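## Task

Lay the thin slip sheet flat on the floor of the green crate and stand the finned metal heat sink on top of it with its fins pointing up. The heat sink is too wide for grip50. When finished, release everything, hang every tool back in the stand slot it came from, and move the arm well away from the tools. A tool locked to the arm counts as part of the arm.

## Robot and tools

Robot: one arm ending in a tool changer. Three tools hang in slots of a stand: grip50 (small parallel gripper, 50 mm max opening), grip85 (85 mm gripper) and cup (suction). Only one tool can be on the arm at a time. Loose objects may be nudged occasionally by outside pushes. Nothing may leave the table.

Frame: scene frame, origin on the table top under the arm base, +z up, +y to the left when looking along +x. Distances in metres, orientation as a quaternion w, x, y, z. The reported position is the center of the changer's flat face, tool or not; its z axis points away from the arm. Tool offsets from that center in the face's own x, y, z (mm): grip50 grip point (0, -25, 180); grip85 grip point (0, 0, 173) when closed, 13 mm closer when fully open; cup rim center (0, 0, 175). Both grippers close along the face's x axis.

A row is 15 numbers for the single arm: x, y, z, qw, qx, qy, qz (an absolute pose of the changer face in the scene frame), then lock, grip50_position, grip50_force_limit, grip50_speed, grip85_position, grip85_force_limit, grip85_speed, cup_suction, each in -1..1. Repeat the quaternion in every row to hold orientation. A target more than 0.6 m away from the last reported position along any face axis is refused. Each step the commanded pose is clipped to 70 mm and 16 degrees from the measured pose; position wins over orientation if both cannot be met.

Tool numbers: lock >0 locks, <0 unlocks, 0 keeps the last command; takes about 1 s. Gripper position +1 fully open; -1 means close until stopped (grip50 pads meet near -0.65, grip85 near -0.8). Force_limit -1..+1 maps to about 20 N up to 185 N (grip50) or 235 N (grip85). Speed -1..+1 maps to about 20 to 150 mm/s. cup_suction above 0.01 is on, at or below 0.01 is off and vents. Commands for a tool only act while tool_id names it and it is ready (readings are numbers, not n/a).

Tools: execute_actions takes {"actions": []} to just read state; one action {"rows": [[15 numbers], ...], "steps": n} with up to 15 rows and n up to 15 control steps of 1/30 s, the last row repeating; or a wait {"steps": n} up to 300, counted from the previous result. "pictures" true/false toggles images. move takes "target" (one 15-number row, absolute pose) and optional "speed" 0.002 to 0.5 m/s (default 0.25; turning capped at twice that in rad/s); it follows a straight path lasting 0.5 to 10 s without avoiding obstacles and may overshoot speed near full reach. wait takes "seconds" 0 to 10. zoom_image takes "camera" (cam_head_left, cam_head_right, cam_high, cam_low, cam_wrist) and "region" [x0, y0, x1, y1] in image pixels, at most 504x504. finished_scene takes "scene", the current scene number, and cannot be undone.

Results: a state line with end_effector_position and end_effector_quat_wxyz; tool_id; plate_near, locked, unlocked, in_stand, unlock_refused; grip50/grip85 position_measured (counts, about 3 open; grip50 opening ≈ (250 - counts)×0.202 mm; grip85 78≈60 mm, 130≈40, 180≈20, 230 pads touch) and object_status (0 moving, 1 stopped opening, 2 stopped closing = gripped, 3 at target or pads met, which can also happen on thin parts); cup_suction_measured (1 ≈ full vacuum, near 0 = no seal) and cup_part_present. A move adds a move: line (done, off_target, moving, held, fault) with limits (paced = clipped, held = check blocked steps) and distance to target. HELD or pose unreachable means the clearance check altered or blocked the command. Hand target shows where the controller now drives. After an action the arm only continues to the last clipped pose, so check and resend.

Taking a tool: put the face on the tool plate within about 1 mm and 1 degree, face -y toward the fork's open side; when plate_near is 1, send lock +1 and wait for locked 1. The tool then starts up (a gripper closes then opens fully; drop nothing in it). Lift 10 to 30 mm, slide at least 110 mm out in face -y, then rise. Returning: reverse that path; when in_stand is 1 hold still, lock -1, wait for unlocked 1, then back away. Off the stand the lock cannot be released. Slot geometry: fork arms 40 to 70 mm each side along face x, tips 45 mm toward the open side, tops 18 mm below the plate face; slots 180 mm apart.

Gripping: keep position at -1 and confirm object_status 2. Changing the number by 0.01 or more restarts motion. Cup: suction on, seat the whole rim on a smooth flat area, check cup_part_present; the cup shortens up to 12 mm; to release, set down, suction off, lift 15 mm.

Avoid: contact above 150 N or joint torque at load limits (waist, shoulder, elbow 150 N m; wrist joints 37.6 N m, held weight included) causes a 10 s stop. The arm is stiff, so approach surfaces slowly and do not target past contact. Prevent drops, slips, slams and fast swings of held objects; watch MOTOR HOT warnings.

Each tool is called as name(argument=value, ...) on one line, values as JSON.

## Session

execute_actions(actions=[])

Scene clock: 0.00 s of 12600.00 s.
end_effector_position=(+0.5039, +0.0238, +0.5017) locked=0 unlocked=1 plate_near=0 in_stand=0 unlock_refused=0 tool_id=none grip50_position_measured=n/a grip50_object_status=n/a grip85_position_measured=n/a grip85_object_status=n/a cup_suction_measured=n/a cup_part_present=n/a end_effector_quat_wxyz=(-0.006, +0.690, +0.724, -0.004)
Joint positions: [ 0.26   0.134  0.191 -0.003 -1.631 -0.262]
Joint velocities: [ 0.     0.    -0.     0.001  0.    -0.001]
Hand target: +0.504, +0.024, +0.502; -0.006, +0.690, +0.724, -0.004
camera_calibration (this result's frames):
cam_wrist: T_world_to_cam=[[-0.0777722, 0.996642, -0.0256292, 0.0256185], [0.955656, 0.0818484, 0.282881, -0.566803], [0.284029, -0.00249246, -0.958812, 0.389461], [0, 0, 0, 1]] pos_world=[0.433043, 0.0218301, 0.534415]

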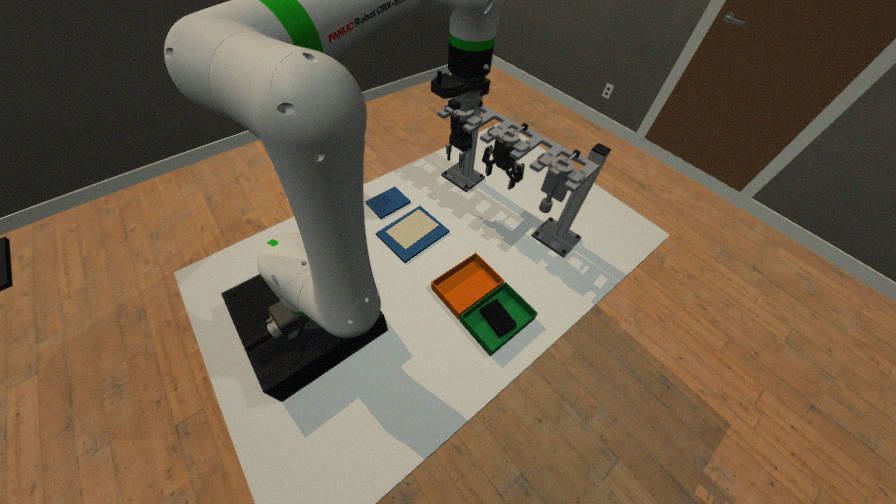

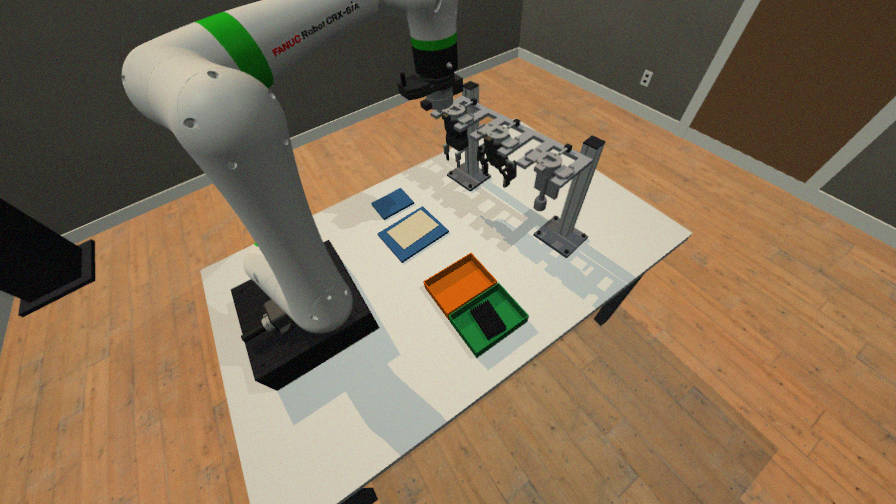

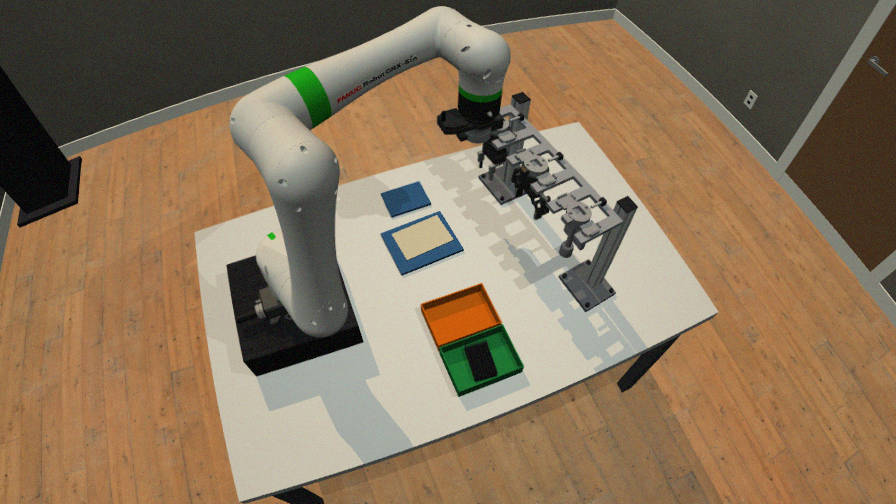

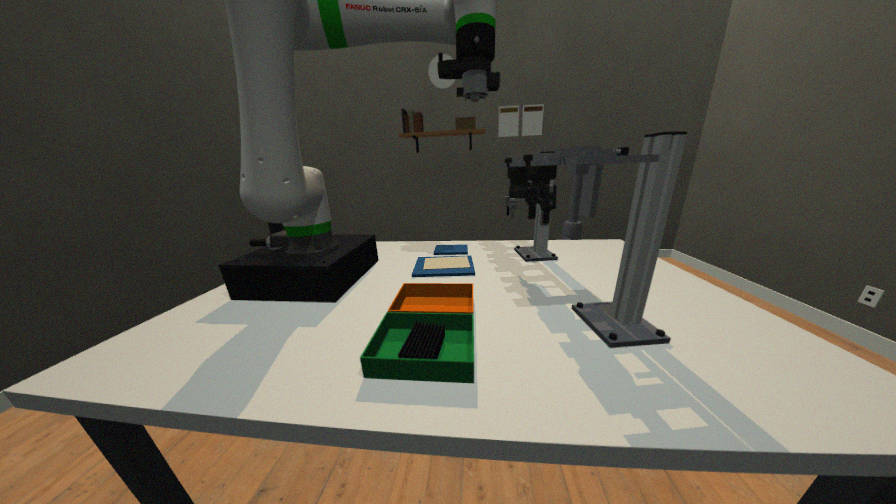

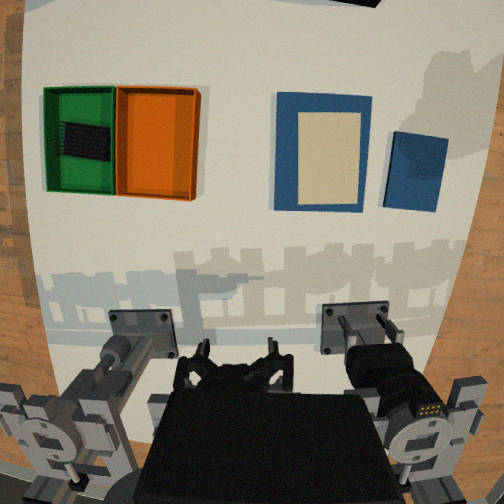

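move(target=[0.67,0.005,0.43,0,0.6626,0.749,0,0,1,0,0,1,0,0,0])

Scene clock: 1.93 s of 12600.00 s.
end_effector_position=(+0.6698, +0.0044, +0.4296) locked=0 unlocked=1 plate_near=0 in_stand=0 unlock_refused=0 tool_id=none grip50_position_measured=n/a grip50_object_status=n/a grip85_position_measured=n/a grip85_object_status=n/a cup_suction_measured=n/a cup_part_present=n/a end_effector_quat_wxyz=(+0.000, +0.663, +0.749, +0.000)
Joint positions: [ 0.154  0.571  0.606  0.002 -1.595 -0.081]
Joint velocities: [-0.     0.002  0.003 -0.    -0.001  0.001]
Hand target: +0.670, +0.004, +0.430; -0.000, +0.663, +0.749, +0.000
Off the commanded pose: 0.001 m, 0 deg.
move: done
camera_calibration (this result's frames):
cam_wrist: T_world_to_cam=[[-0.15198, 0.987968, -0.0286632, 0.10713], [0.942624, 0.153605, 0.296421, -0.700763], [0.297257, 0.0180314, -0.954627, 0.26237], [0, 0, 0, 1]] pos_world=[0.598846, -0.0029317, 0.461257]

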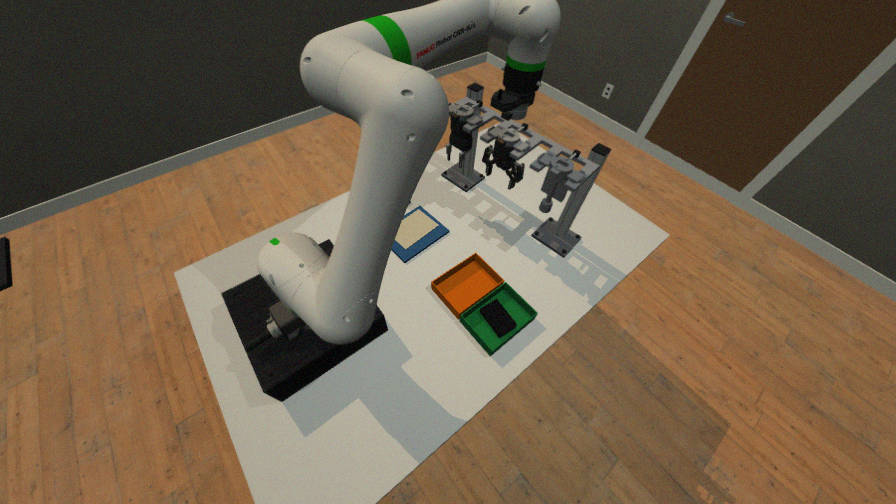

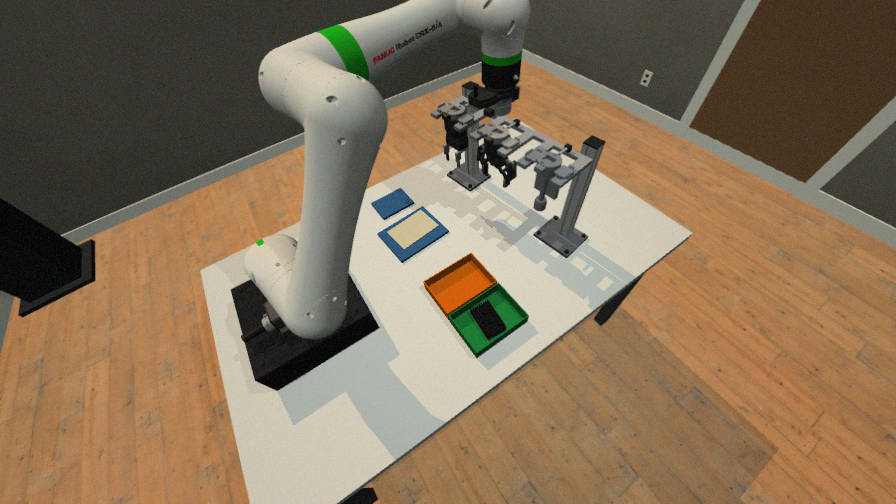

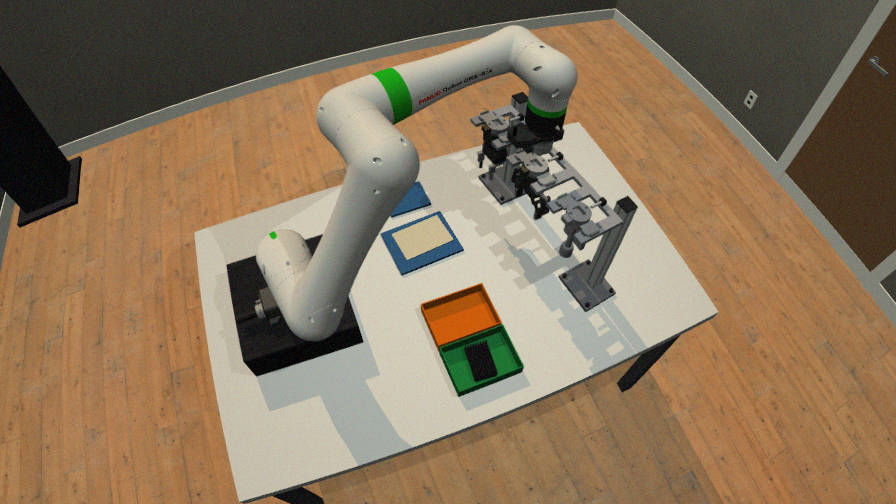

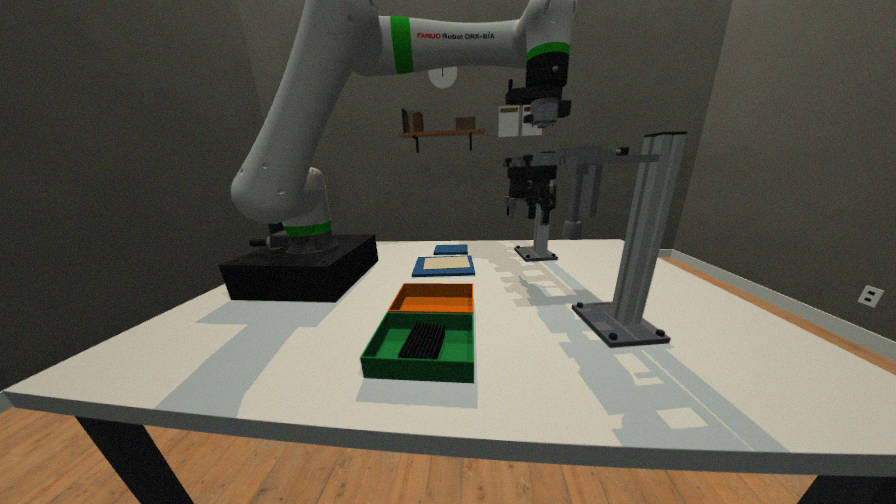

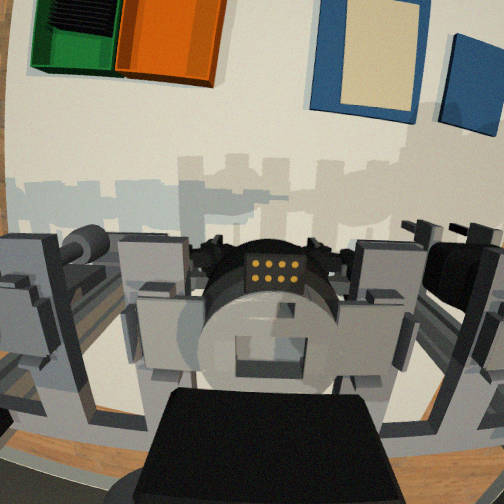

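move(target=[0.6755,0.0085,0.385,0,0.6724,0.7402,0,0,1,0,0,1,0,0,0], speed=0.1)

zoom_image(camera="cam_wrist", region=[0,200,504,452])

Scene clock: 4.00 s of 12600.00 s.
end_effector_position=(+0.6753, +0.0085, +0.3850) locked=0 unlocked=1 plate_near=0 in_stand=0 unlock_refused=0 tool_id=none grip50_position_measured=n/a grip50_object_status=n/a grip85_position_measured=n/a grip85_object_status=n/a cup_suction_measured=n/a cup_part_present=n/a end_effector_quat_wxyz=(-0.000, +0.673, +0.740, +0.000)
Joint positions: [ 0.158  0.59   0.532  0.002 -1.502 -0.112]
Joint velocities: [ 0.    -0.    -0.002  0.001  0.001 -0.001]
Hand target: +0.675, +0.008, +0.385; +0.000, +0.673, +0.740, -0.000
Off the commanded pose: 0.000 m, 0 deg.
move: done
camera_calibration (this result's frames):
cam_wrist: T_world_to_cam=[[-0.125666, 0.991665, -0.0284318, 0.0847031], [0.946484, 0.12843, 0.296099, -0.695633], [0.297283, 0.0102993, -0.954734, 0.218154], [0, 0, 0, 1]] pos_world=[0.604196, 0.00309608, 0.416664]

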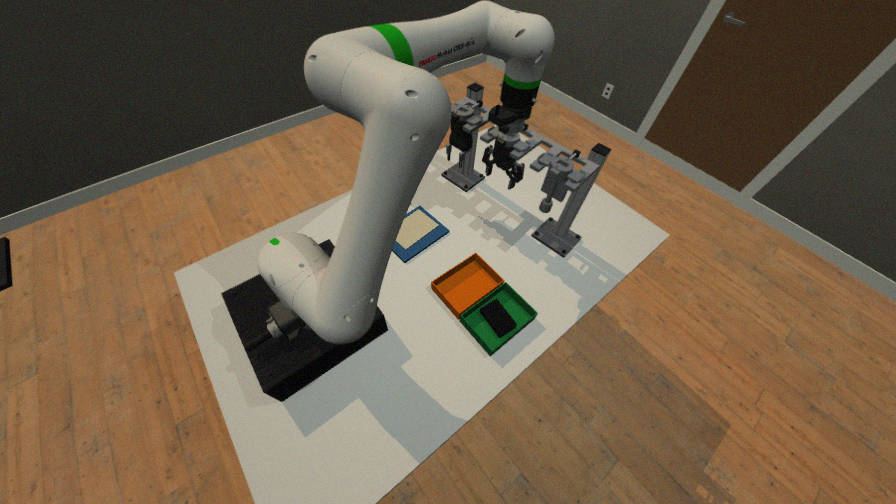

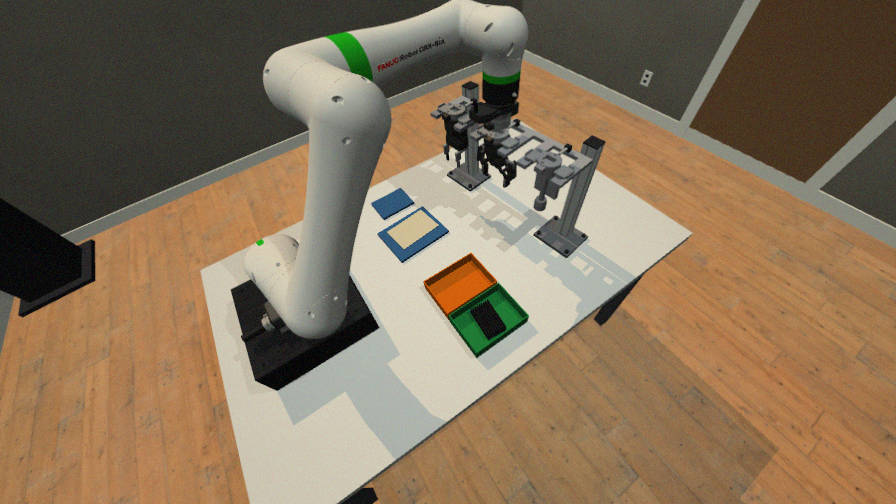

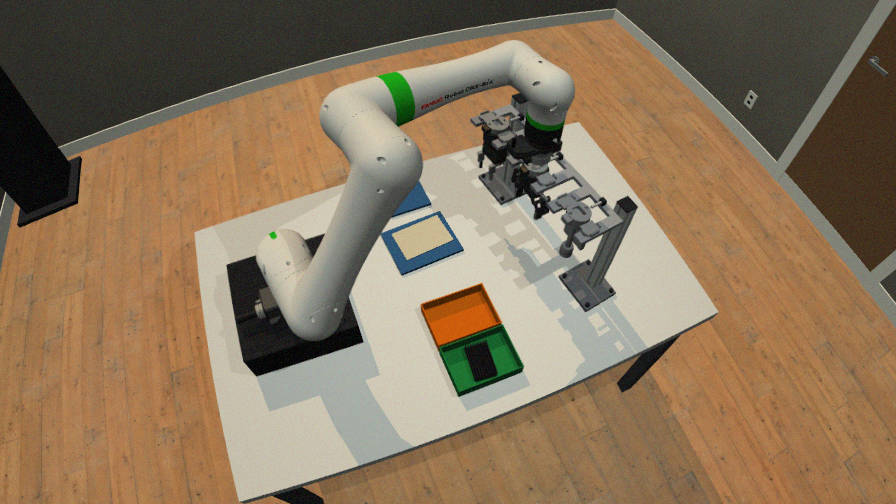

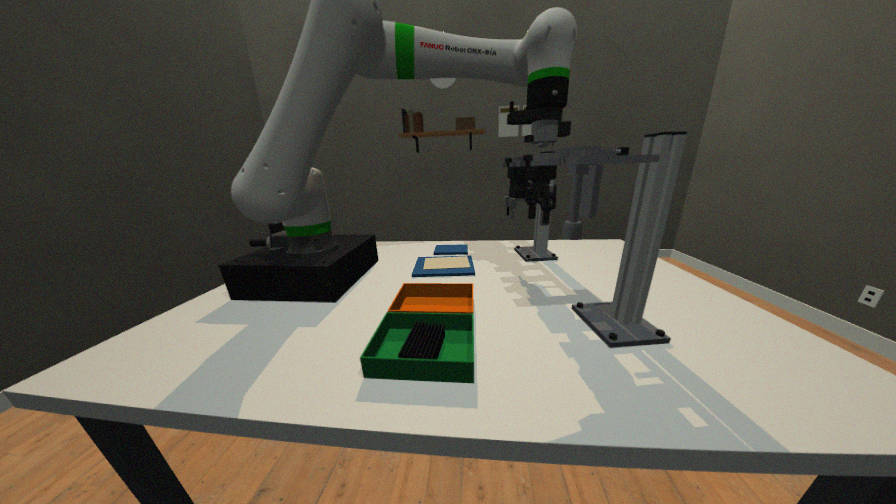

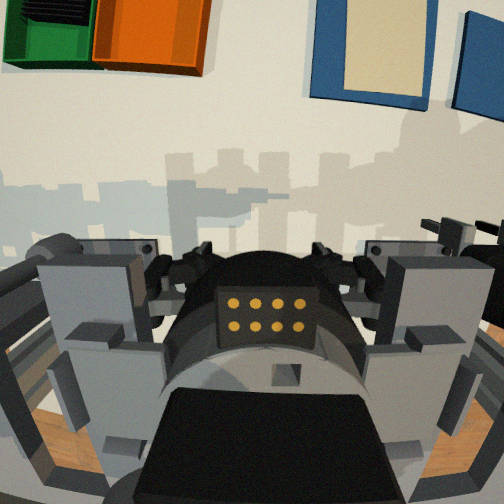

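Region (0, 200, 504, 452) of cam_wrist's 504x504 image, scaled by 1.000.

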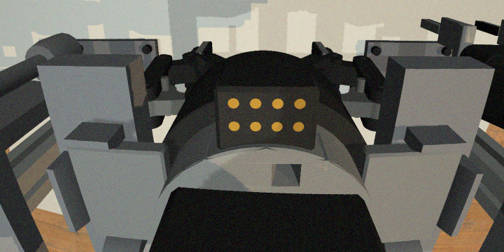

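move(target=[0.6759,0.0096,0.385,0,0.6659,0.7461,0,0,1,0,0,1,0,0,0], speed=0.1)

move(target=[0.6759,0.0096,0.3605,0,0.6659,0.7461,0,0,1,0,0,1,0,0,0], speed=0.015)

Scene clock: 5.53 s of 12600.00 s.
end_effector_position=(+0.6759, +0.0096, +0.3850) locked=0 unlocked=1 plate_near=0 in_stand=0 unlock_refused=0 tool_id=none grip50_position_measured=n/a grip50_object_status=n/a grip85_position_measured=n/a grip85_object_status=n/a cup_suction_measured=n/a cup_part_present=n/a end_effector_quat_wxyz=(+0.000, +0.666, +0.746, -0.000)
Joint positions: [ 0.16   0.592  0.534  0.002 -1.503 -0.096]
Joint velocities: [ 0.    -0.    -0.     0.    -0.     0.001]
Hand target: +0.676, +0.010, +0.385; +0.000, +0.666, +0.746, -0.000
Off the commanded pose: 0.000 m, 0 deg.
move: done
camera_calibration (this result's frames):
cam_wrist: T_world_to_cam=[[-0.143344, 0.989252, -0.0288494, 0.0958417], [0.944027, 0.145425, 0.296081, -0.694835], [0.297094, 0.0152067, -0.954727, 0.218058], [0, 0, 0, 1]] pos_world=[0.604898, 0.00291915, 0.416678]

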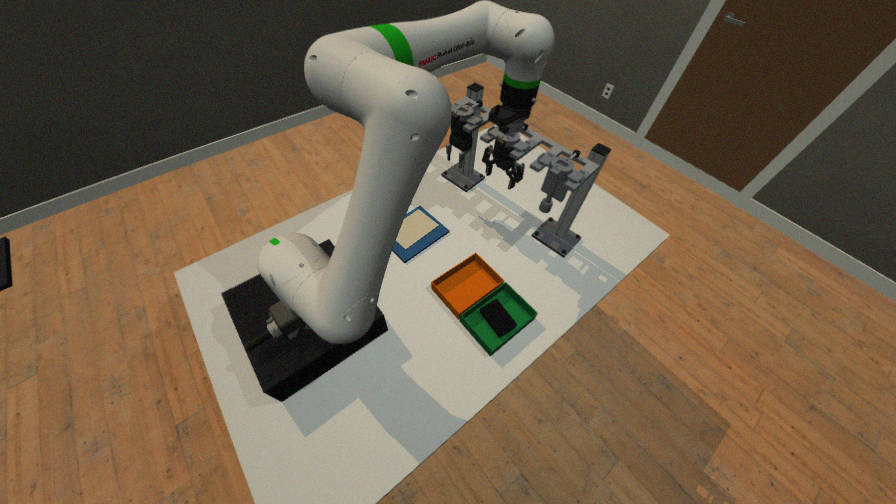

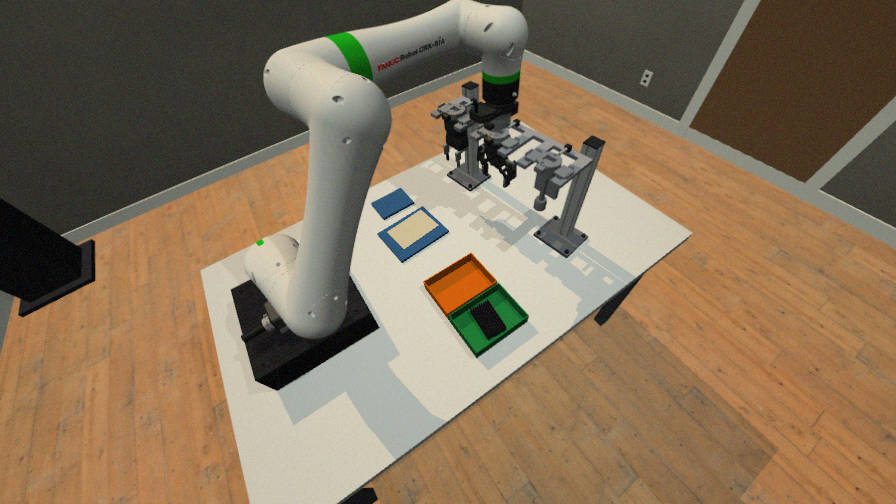

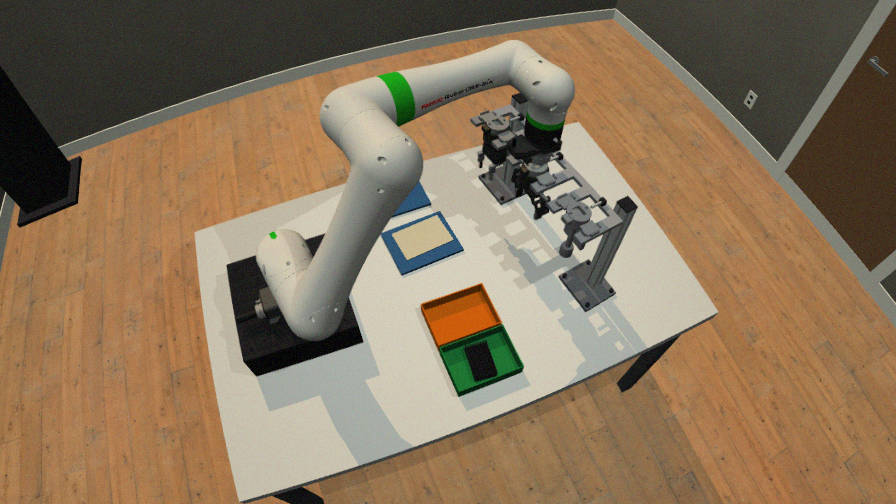

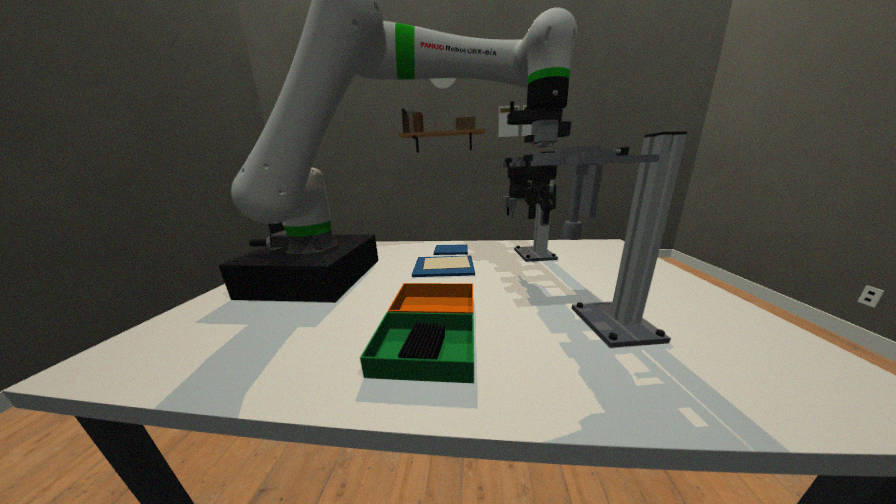

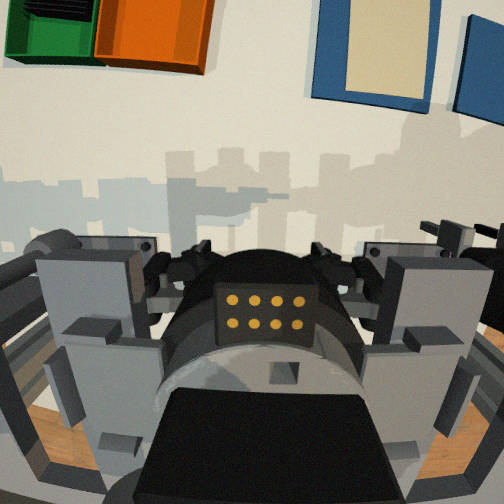

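Scene clock: 7.40 s of 12600.00 s.
end_effector_position=(+0.6758, +0.0096, +0.3606) locked=0 unlocked=1 plate_near=0 in_stand=1 unlock_refused=0 tool_id=none grip50_position_measured=n/a grip50_object_status=n/a grip85_position_measured=n/a grip85_object_status=n/a cup_suction_measured=n/a cup_part_present=n/a end_effector_quat_wxyz=(+0.000, +0.666, +0.746, +0.000)
Joint positions: [ 0.16   0.598  0.487  0.002 -1.449 -0.096]
Joint velocities: [-0.     0.001 -0.002 -0.001  0.001 -0.001]
Hand target: +0.676, +0.010, +0.361; +0.000, +0.666, +0.746, -0.000
Off the commanded pose: 0.000 m, 0 deg.
move: done
camera_calibration (this result's frames):
cam_wrist: T_world_to_cam=[[-0.143294, 0.98926, -0.028831, 0.095046], [0.944001, 0.145371, 0.296191, -0.687546], [0.297202, 0.0152261, -0.954693, 0.194698], [0, 0, 0, 1]] pos_world=[0.604799, 0.00295949, 0.392263]

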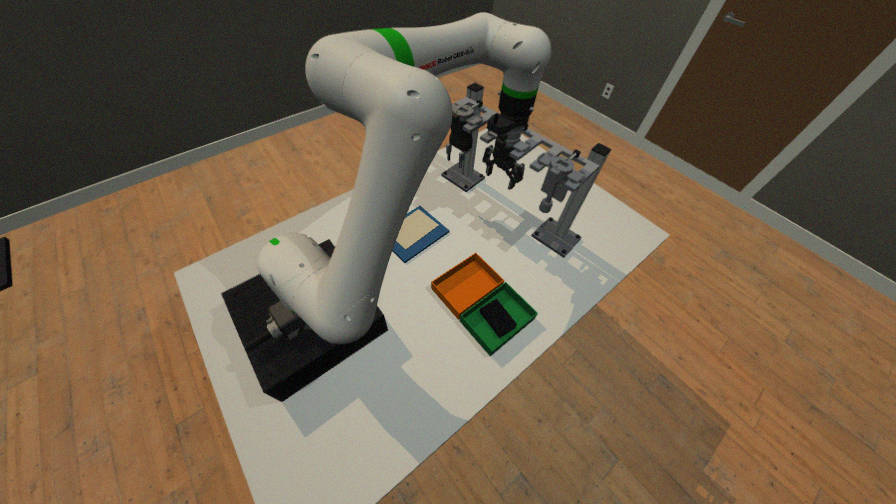

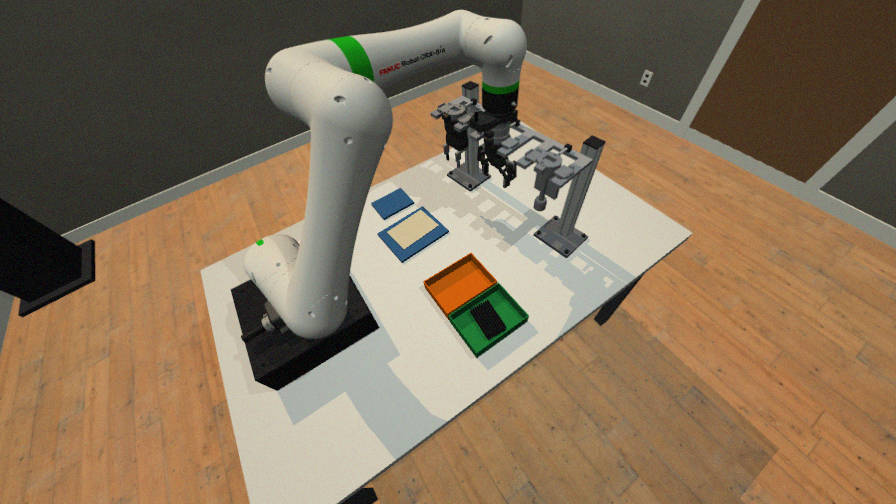

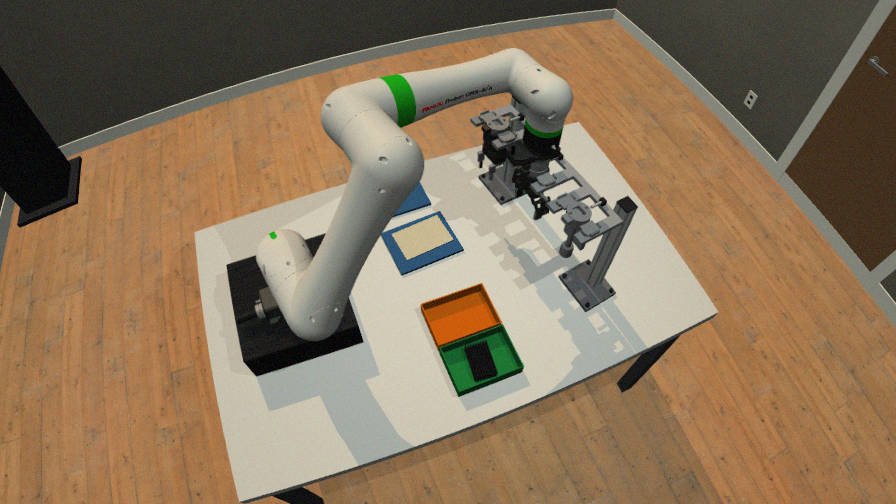

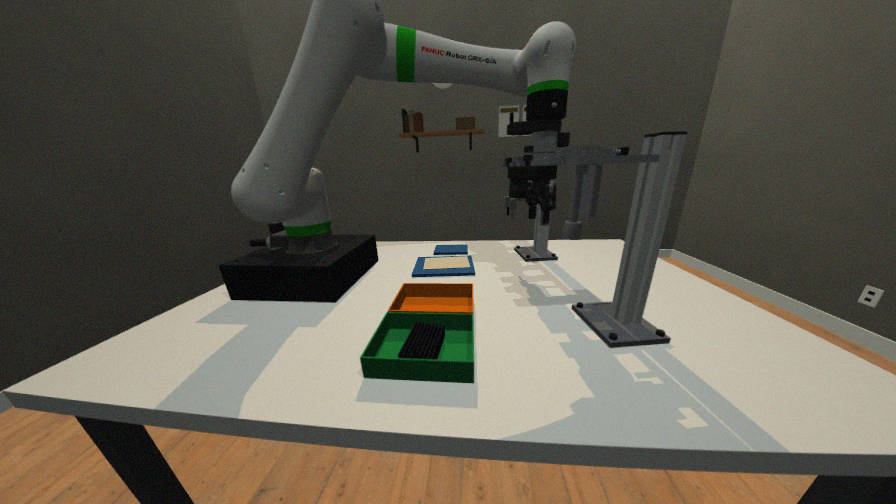

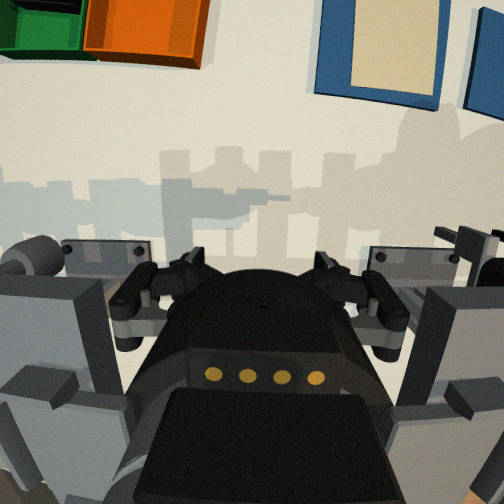

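execute_actions(actions=[{"rows":[[0.6759,0.0096,0.3597,0,0.6659,0.7461,0,0,1,0,0,1,0,0,0]],"steps":10}], pictures=false)

execute_actions(actions=[{"rows":[[0.6759,0.0096,0.3597,0,0.6659,0.7461,0,1,1,0,0,1,0,0,0]]}], pictures=false)

execute_actions(actions=[{"steps":25}], pictures=false)

Scene clock: 8.97 s of 12600.00 s.
end_effector_position=(+0.6759, +0.0096, +0.3598) locked=0 unlocked=1 plate_near=0 in_stand=1 unlock_refused=0 tool_id=none grip50_position_measured=n/a grip50_object_status=n/a grip85_position_measured=n/a grip85_object_status=n/a cup_suction_measured=n/a cup_part_present=n/a end_effector_quat_wxyz=(+0.000, +0.666, +0.746, +0.000)
Joint positions: [ 0.16   0.599  0.485  0.002 -1.447 -0.096]
Joint velocities: [0.    0.001 0.    0.    0.    0.   ]
Hand target: +0.676, +0.010, +0.360; +0.000, +0.666, +0.746, -0.000
Off the commanded pose: 0.000 m, 0 deg.
Steps of this call (steps 1 to 37: nothing new was sent; steps 38 to 47: all 10 steps of this action). Readings (end_effector_position | what the end effector reports):
38: (+0.6758, +0.0096, +0.3605) | locked=0 unlocked=1 plate_near=0 in_stand=1 unlock_refused=0 tool_id=none grip50_position_measured=n/a grip50_object_status=n/a grip85_position_measured=n/a grip85_object_status=n/a cup_suction_measured=n/a cup_part_present=n/a
39: (+0.6758, +0.0096, +0.3602) | locked=0 unlocked=1 plate_near=0 in_stand=1 unlock_refused=0 tool_id=none grip50_position_measured=n/a grip50_object_status=n/a grip85_position_measured=n/a grip85_object_status=n/a cup_suction_measured=n/a cup_part_present=n/a
41: (+0.6758, +0.0096, +0.3599) | locked=0 unlocked=1 plate_near=0 in_stand=1 unlock_refused=0 tool_id=none grip50_position_measured=n/a grip50_object_status=n/a grip85_position_measured=n/a grip85_object_status=n/a cup_suction_measured=n/a cup_part_present=n/a
45: (+0.6759, +0.0096, +0.3598) | locked=0 unlocked=1 plate_near=0 in_stand=1 unlock_refused=0 tool_id=none grip50_position_measured=n/a grip50_object_status=n/a grip85_position_measured=n/a grip85_object_status=n/a cup_suction_measured=n/a cup_part_present=n/a
47: the state above

Scene clock: 9.47 s of 12600.00 s.
end_effector_position=(+0.6759, +0.0096, +0.3596) locked=0 unlocked=0 plate_near=1 in_stand=1 unlock_refused=0 tool_id=none grip50_position_measured=n/a grip50_object_status=n/a grip85_position_measured=n/a grip85_object_status=n/a cup_suction_measured=n/a cup_part_present=n/a end_effector_quat_wxyz=(-0.000, +0.666, +0.746, -0.000)
Joint positions: [ 0.16   0.599  0.485  0.002 -1.447 -0.096]
Joint velocities: [ 0.     0.001 -0.002 -0.     0.    -0.001]
Hand target: +0.676, +0.010, +0.360; +0.000, +0.666, +0.746, +0.000
Off the commanded pose: 0.000 m, 0 deg.
Steps of this call (steps 1 to 15: all 15 steps of this action). Readings (end_effector_position | what the end effector reports):
1: (+0.6759, +0.0096, +0.3598) | locked=0 unlocked=0 plate_near=0 in_stand=1 unlock_refused=0 tool_id=none grip50_position_measured=n/a grip50_object_status=n/a grip85_position_measured=n/a grip85_object_status=n/a cup_suction_measured=n/a cup_part_present=n/a
2: (+0.6759, +0.0097, +0.3597) | locked=0 unlocked=0 plate_near=0 in_stand=1 unlock_refused=0 tool_id=none grip50_position_measured=n/a grip50_object_status=n/a grip85_position_measured=n/a grip85_object_status=n/a cup_suction_measured=n/a cup_part_present=n/a
4: (+0.6759, +0.0097, +0.3597) | locked=0 unlocked=0 plate_near=0 in_stand=1 unlock_refused=0 tool_id=none grip50_position_measured=n/a grip50_object_status=n/a grip85_position_measured=n/a grip85_object_status=n/a cup_suction_measured=n/a cup_part_present=n/a
8: (+0.6759, +0.0097, +0.3597) | locked=0 unlocked=0 plate_near=0 in_stand=1 unlock_refused=0 tool_id=none grip50_position_measured=n/a grip50_object_status=n/a grip85_position_measured=n/a grip85_object_status=n/a cup_suction_measured=n/a cup_part_present=n/a
15: the state above

Scene clock: 10.30 s of 12600.00 s.
end_effector_position=(+0.6759, +0.0096, +0.3596) locked=1 unlocked=0 plate_near=1 in_stand=1 unlock_refused=0 tool_id=grip85 grip50_position_measured=n/a grip50_object_status=n/a grip85_position_measured=n/a grip85_object_status=n/a cup_suction_measured=n/a cup_part_present=n/a end_effector_quat_wxyz=(-0.000, +0.666, +0.746, -0.000)
Joint positions: [ 0.16   0.599  0.485  0.002 -1.447 -0.096]
Joint velocities: [-0.001 -0.     0.    -0.003  0.     0.001]
Hand target: +0.676, +0.010, +0.360; +0.000, +0.666, +0.746, +0.000
Off the commanded pose: 0.000 m, 0 deg.
Steps of this call (steps 1 to 25: nothing new was sent). Readings (end_effector_position | what the end effector reports):
1: (+0.6759, +0.0096, +0.3595) | locked=0 unlocked=0 plate_near=1 in_stand=1 unlock_refused=0 tool_id=none grip50_position_measured=n/a grip50_object_status=n/a grip85_position_measured=n/a grip85_object_status=n/a cup_suction_measured=n/a cup_part_present=n/a
2: (+0.6759, +0.0096, +0.3595) | locked=0 unlocked=0 plate_near=1 in_stand=1 unlock_refused=0 tool_id=none grip50_position_measured=n/a grip50_object_status=n/a grip85_position_measured=n/a grip85_object_status=n/a cup_suction_measured=n/a cup_part_present=n/a
4: (+0.6758, +0.0096, +0.3595) | locked=0 unlocked=0 plate_near=1 in_stand=1 unlock_refused=0 tool_id=none grip50_position_measured=n/a grip50_object_status=n/a grip85_position_measured=n/a grip85_object_status=n/a cup_suction_measured=n/a cup_part_present=n/a
8: (+0.6758, +0.0096, +0.3594) | locked=0 unlocked=0 plate_near=1 in_stand=1 unlock_refused=0 tool_id=none grip50_position_measured=n/a grip50_object_status=n/a grip85_position_measured=n/a grip85_object_status=n/a cup_suction_measured=n/a cup_part_present=n/a
25: the state above


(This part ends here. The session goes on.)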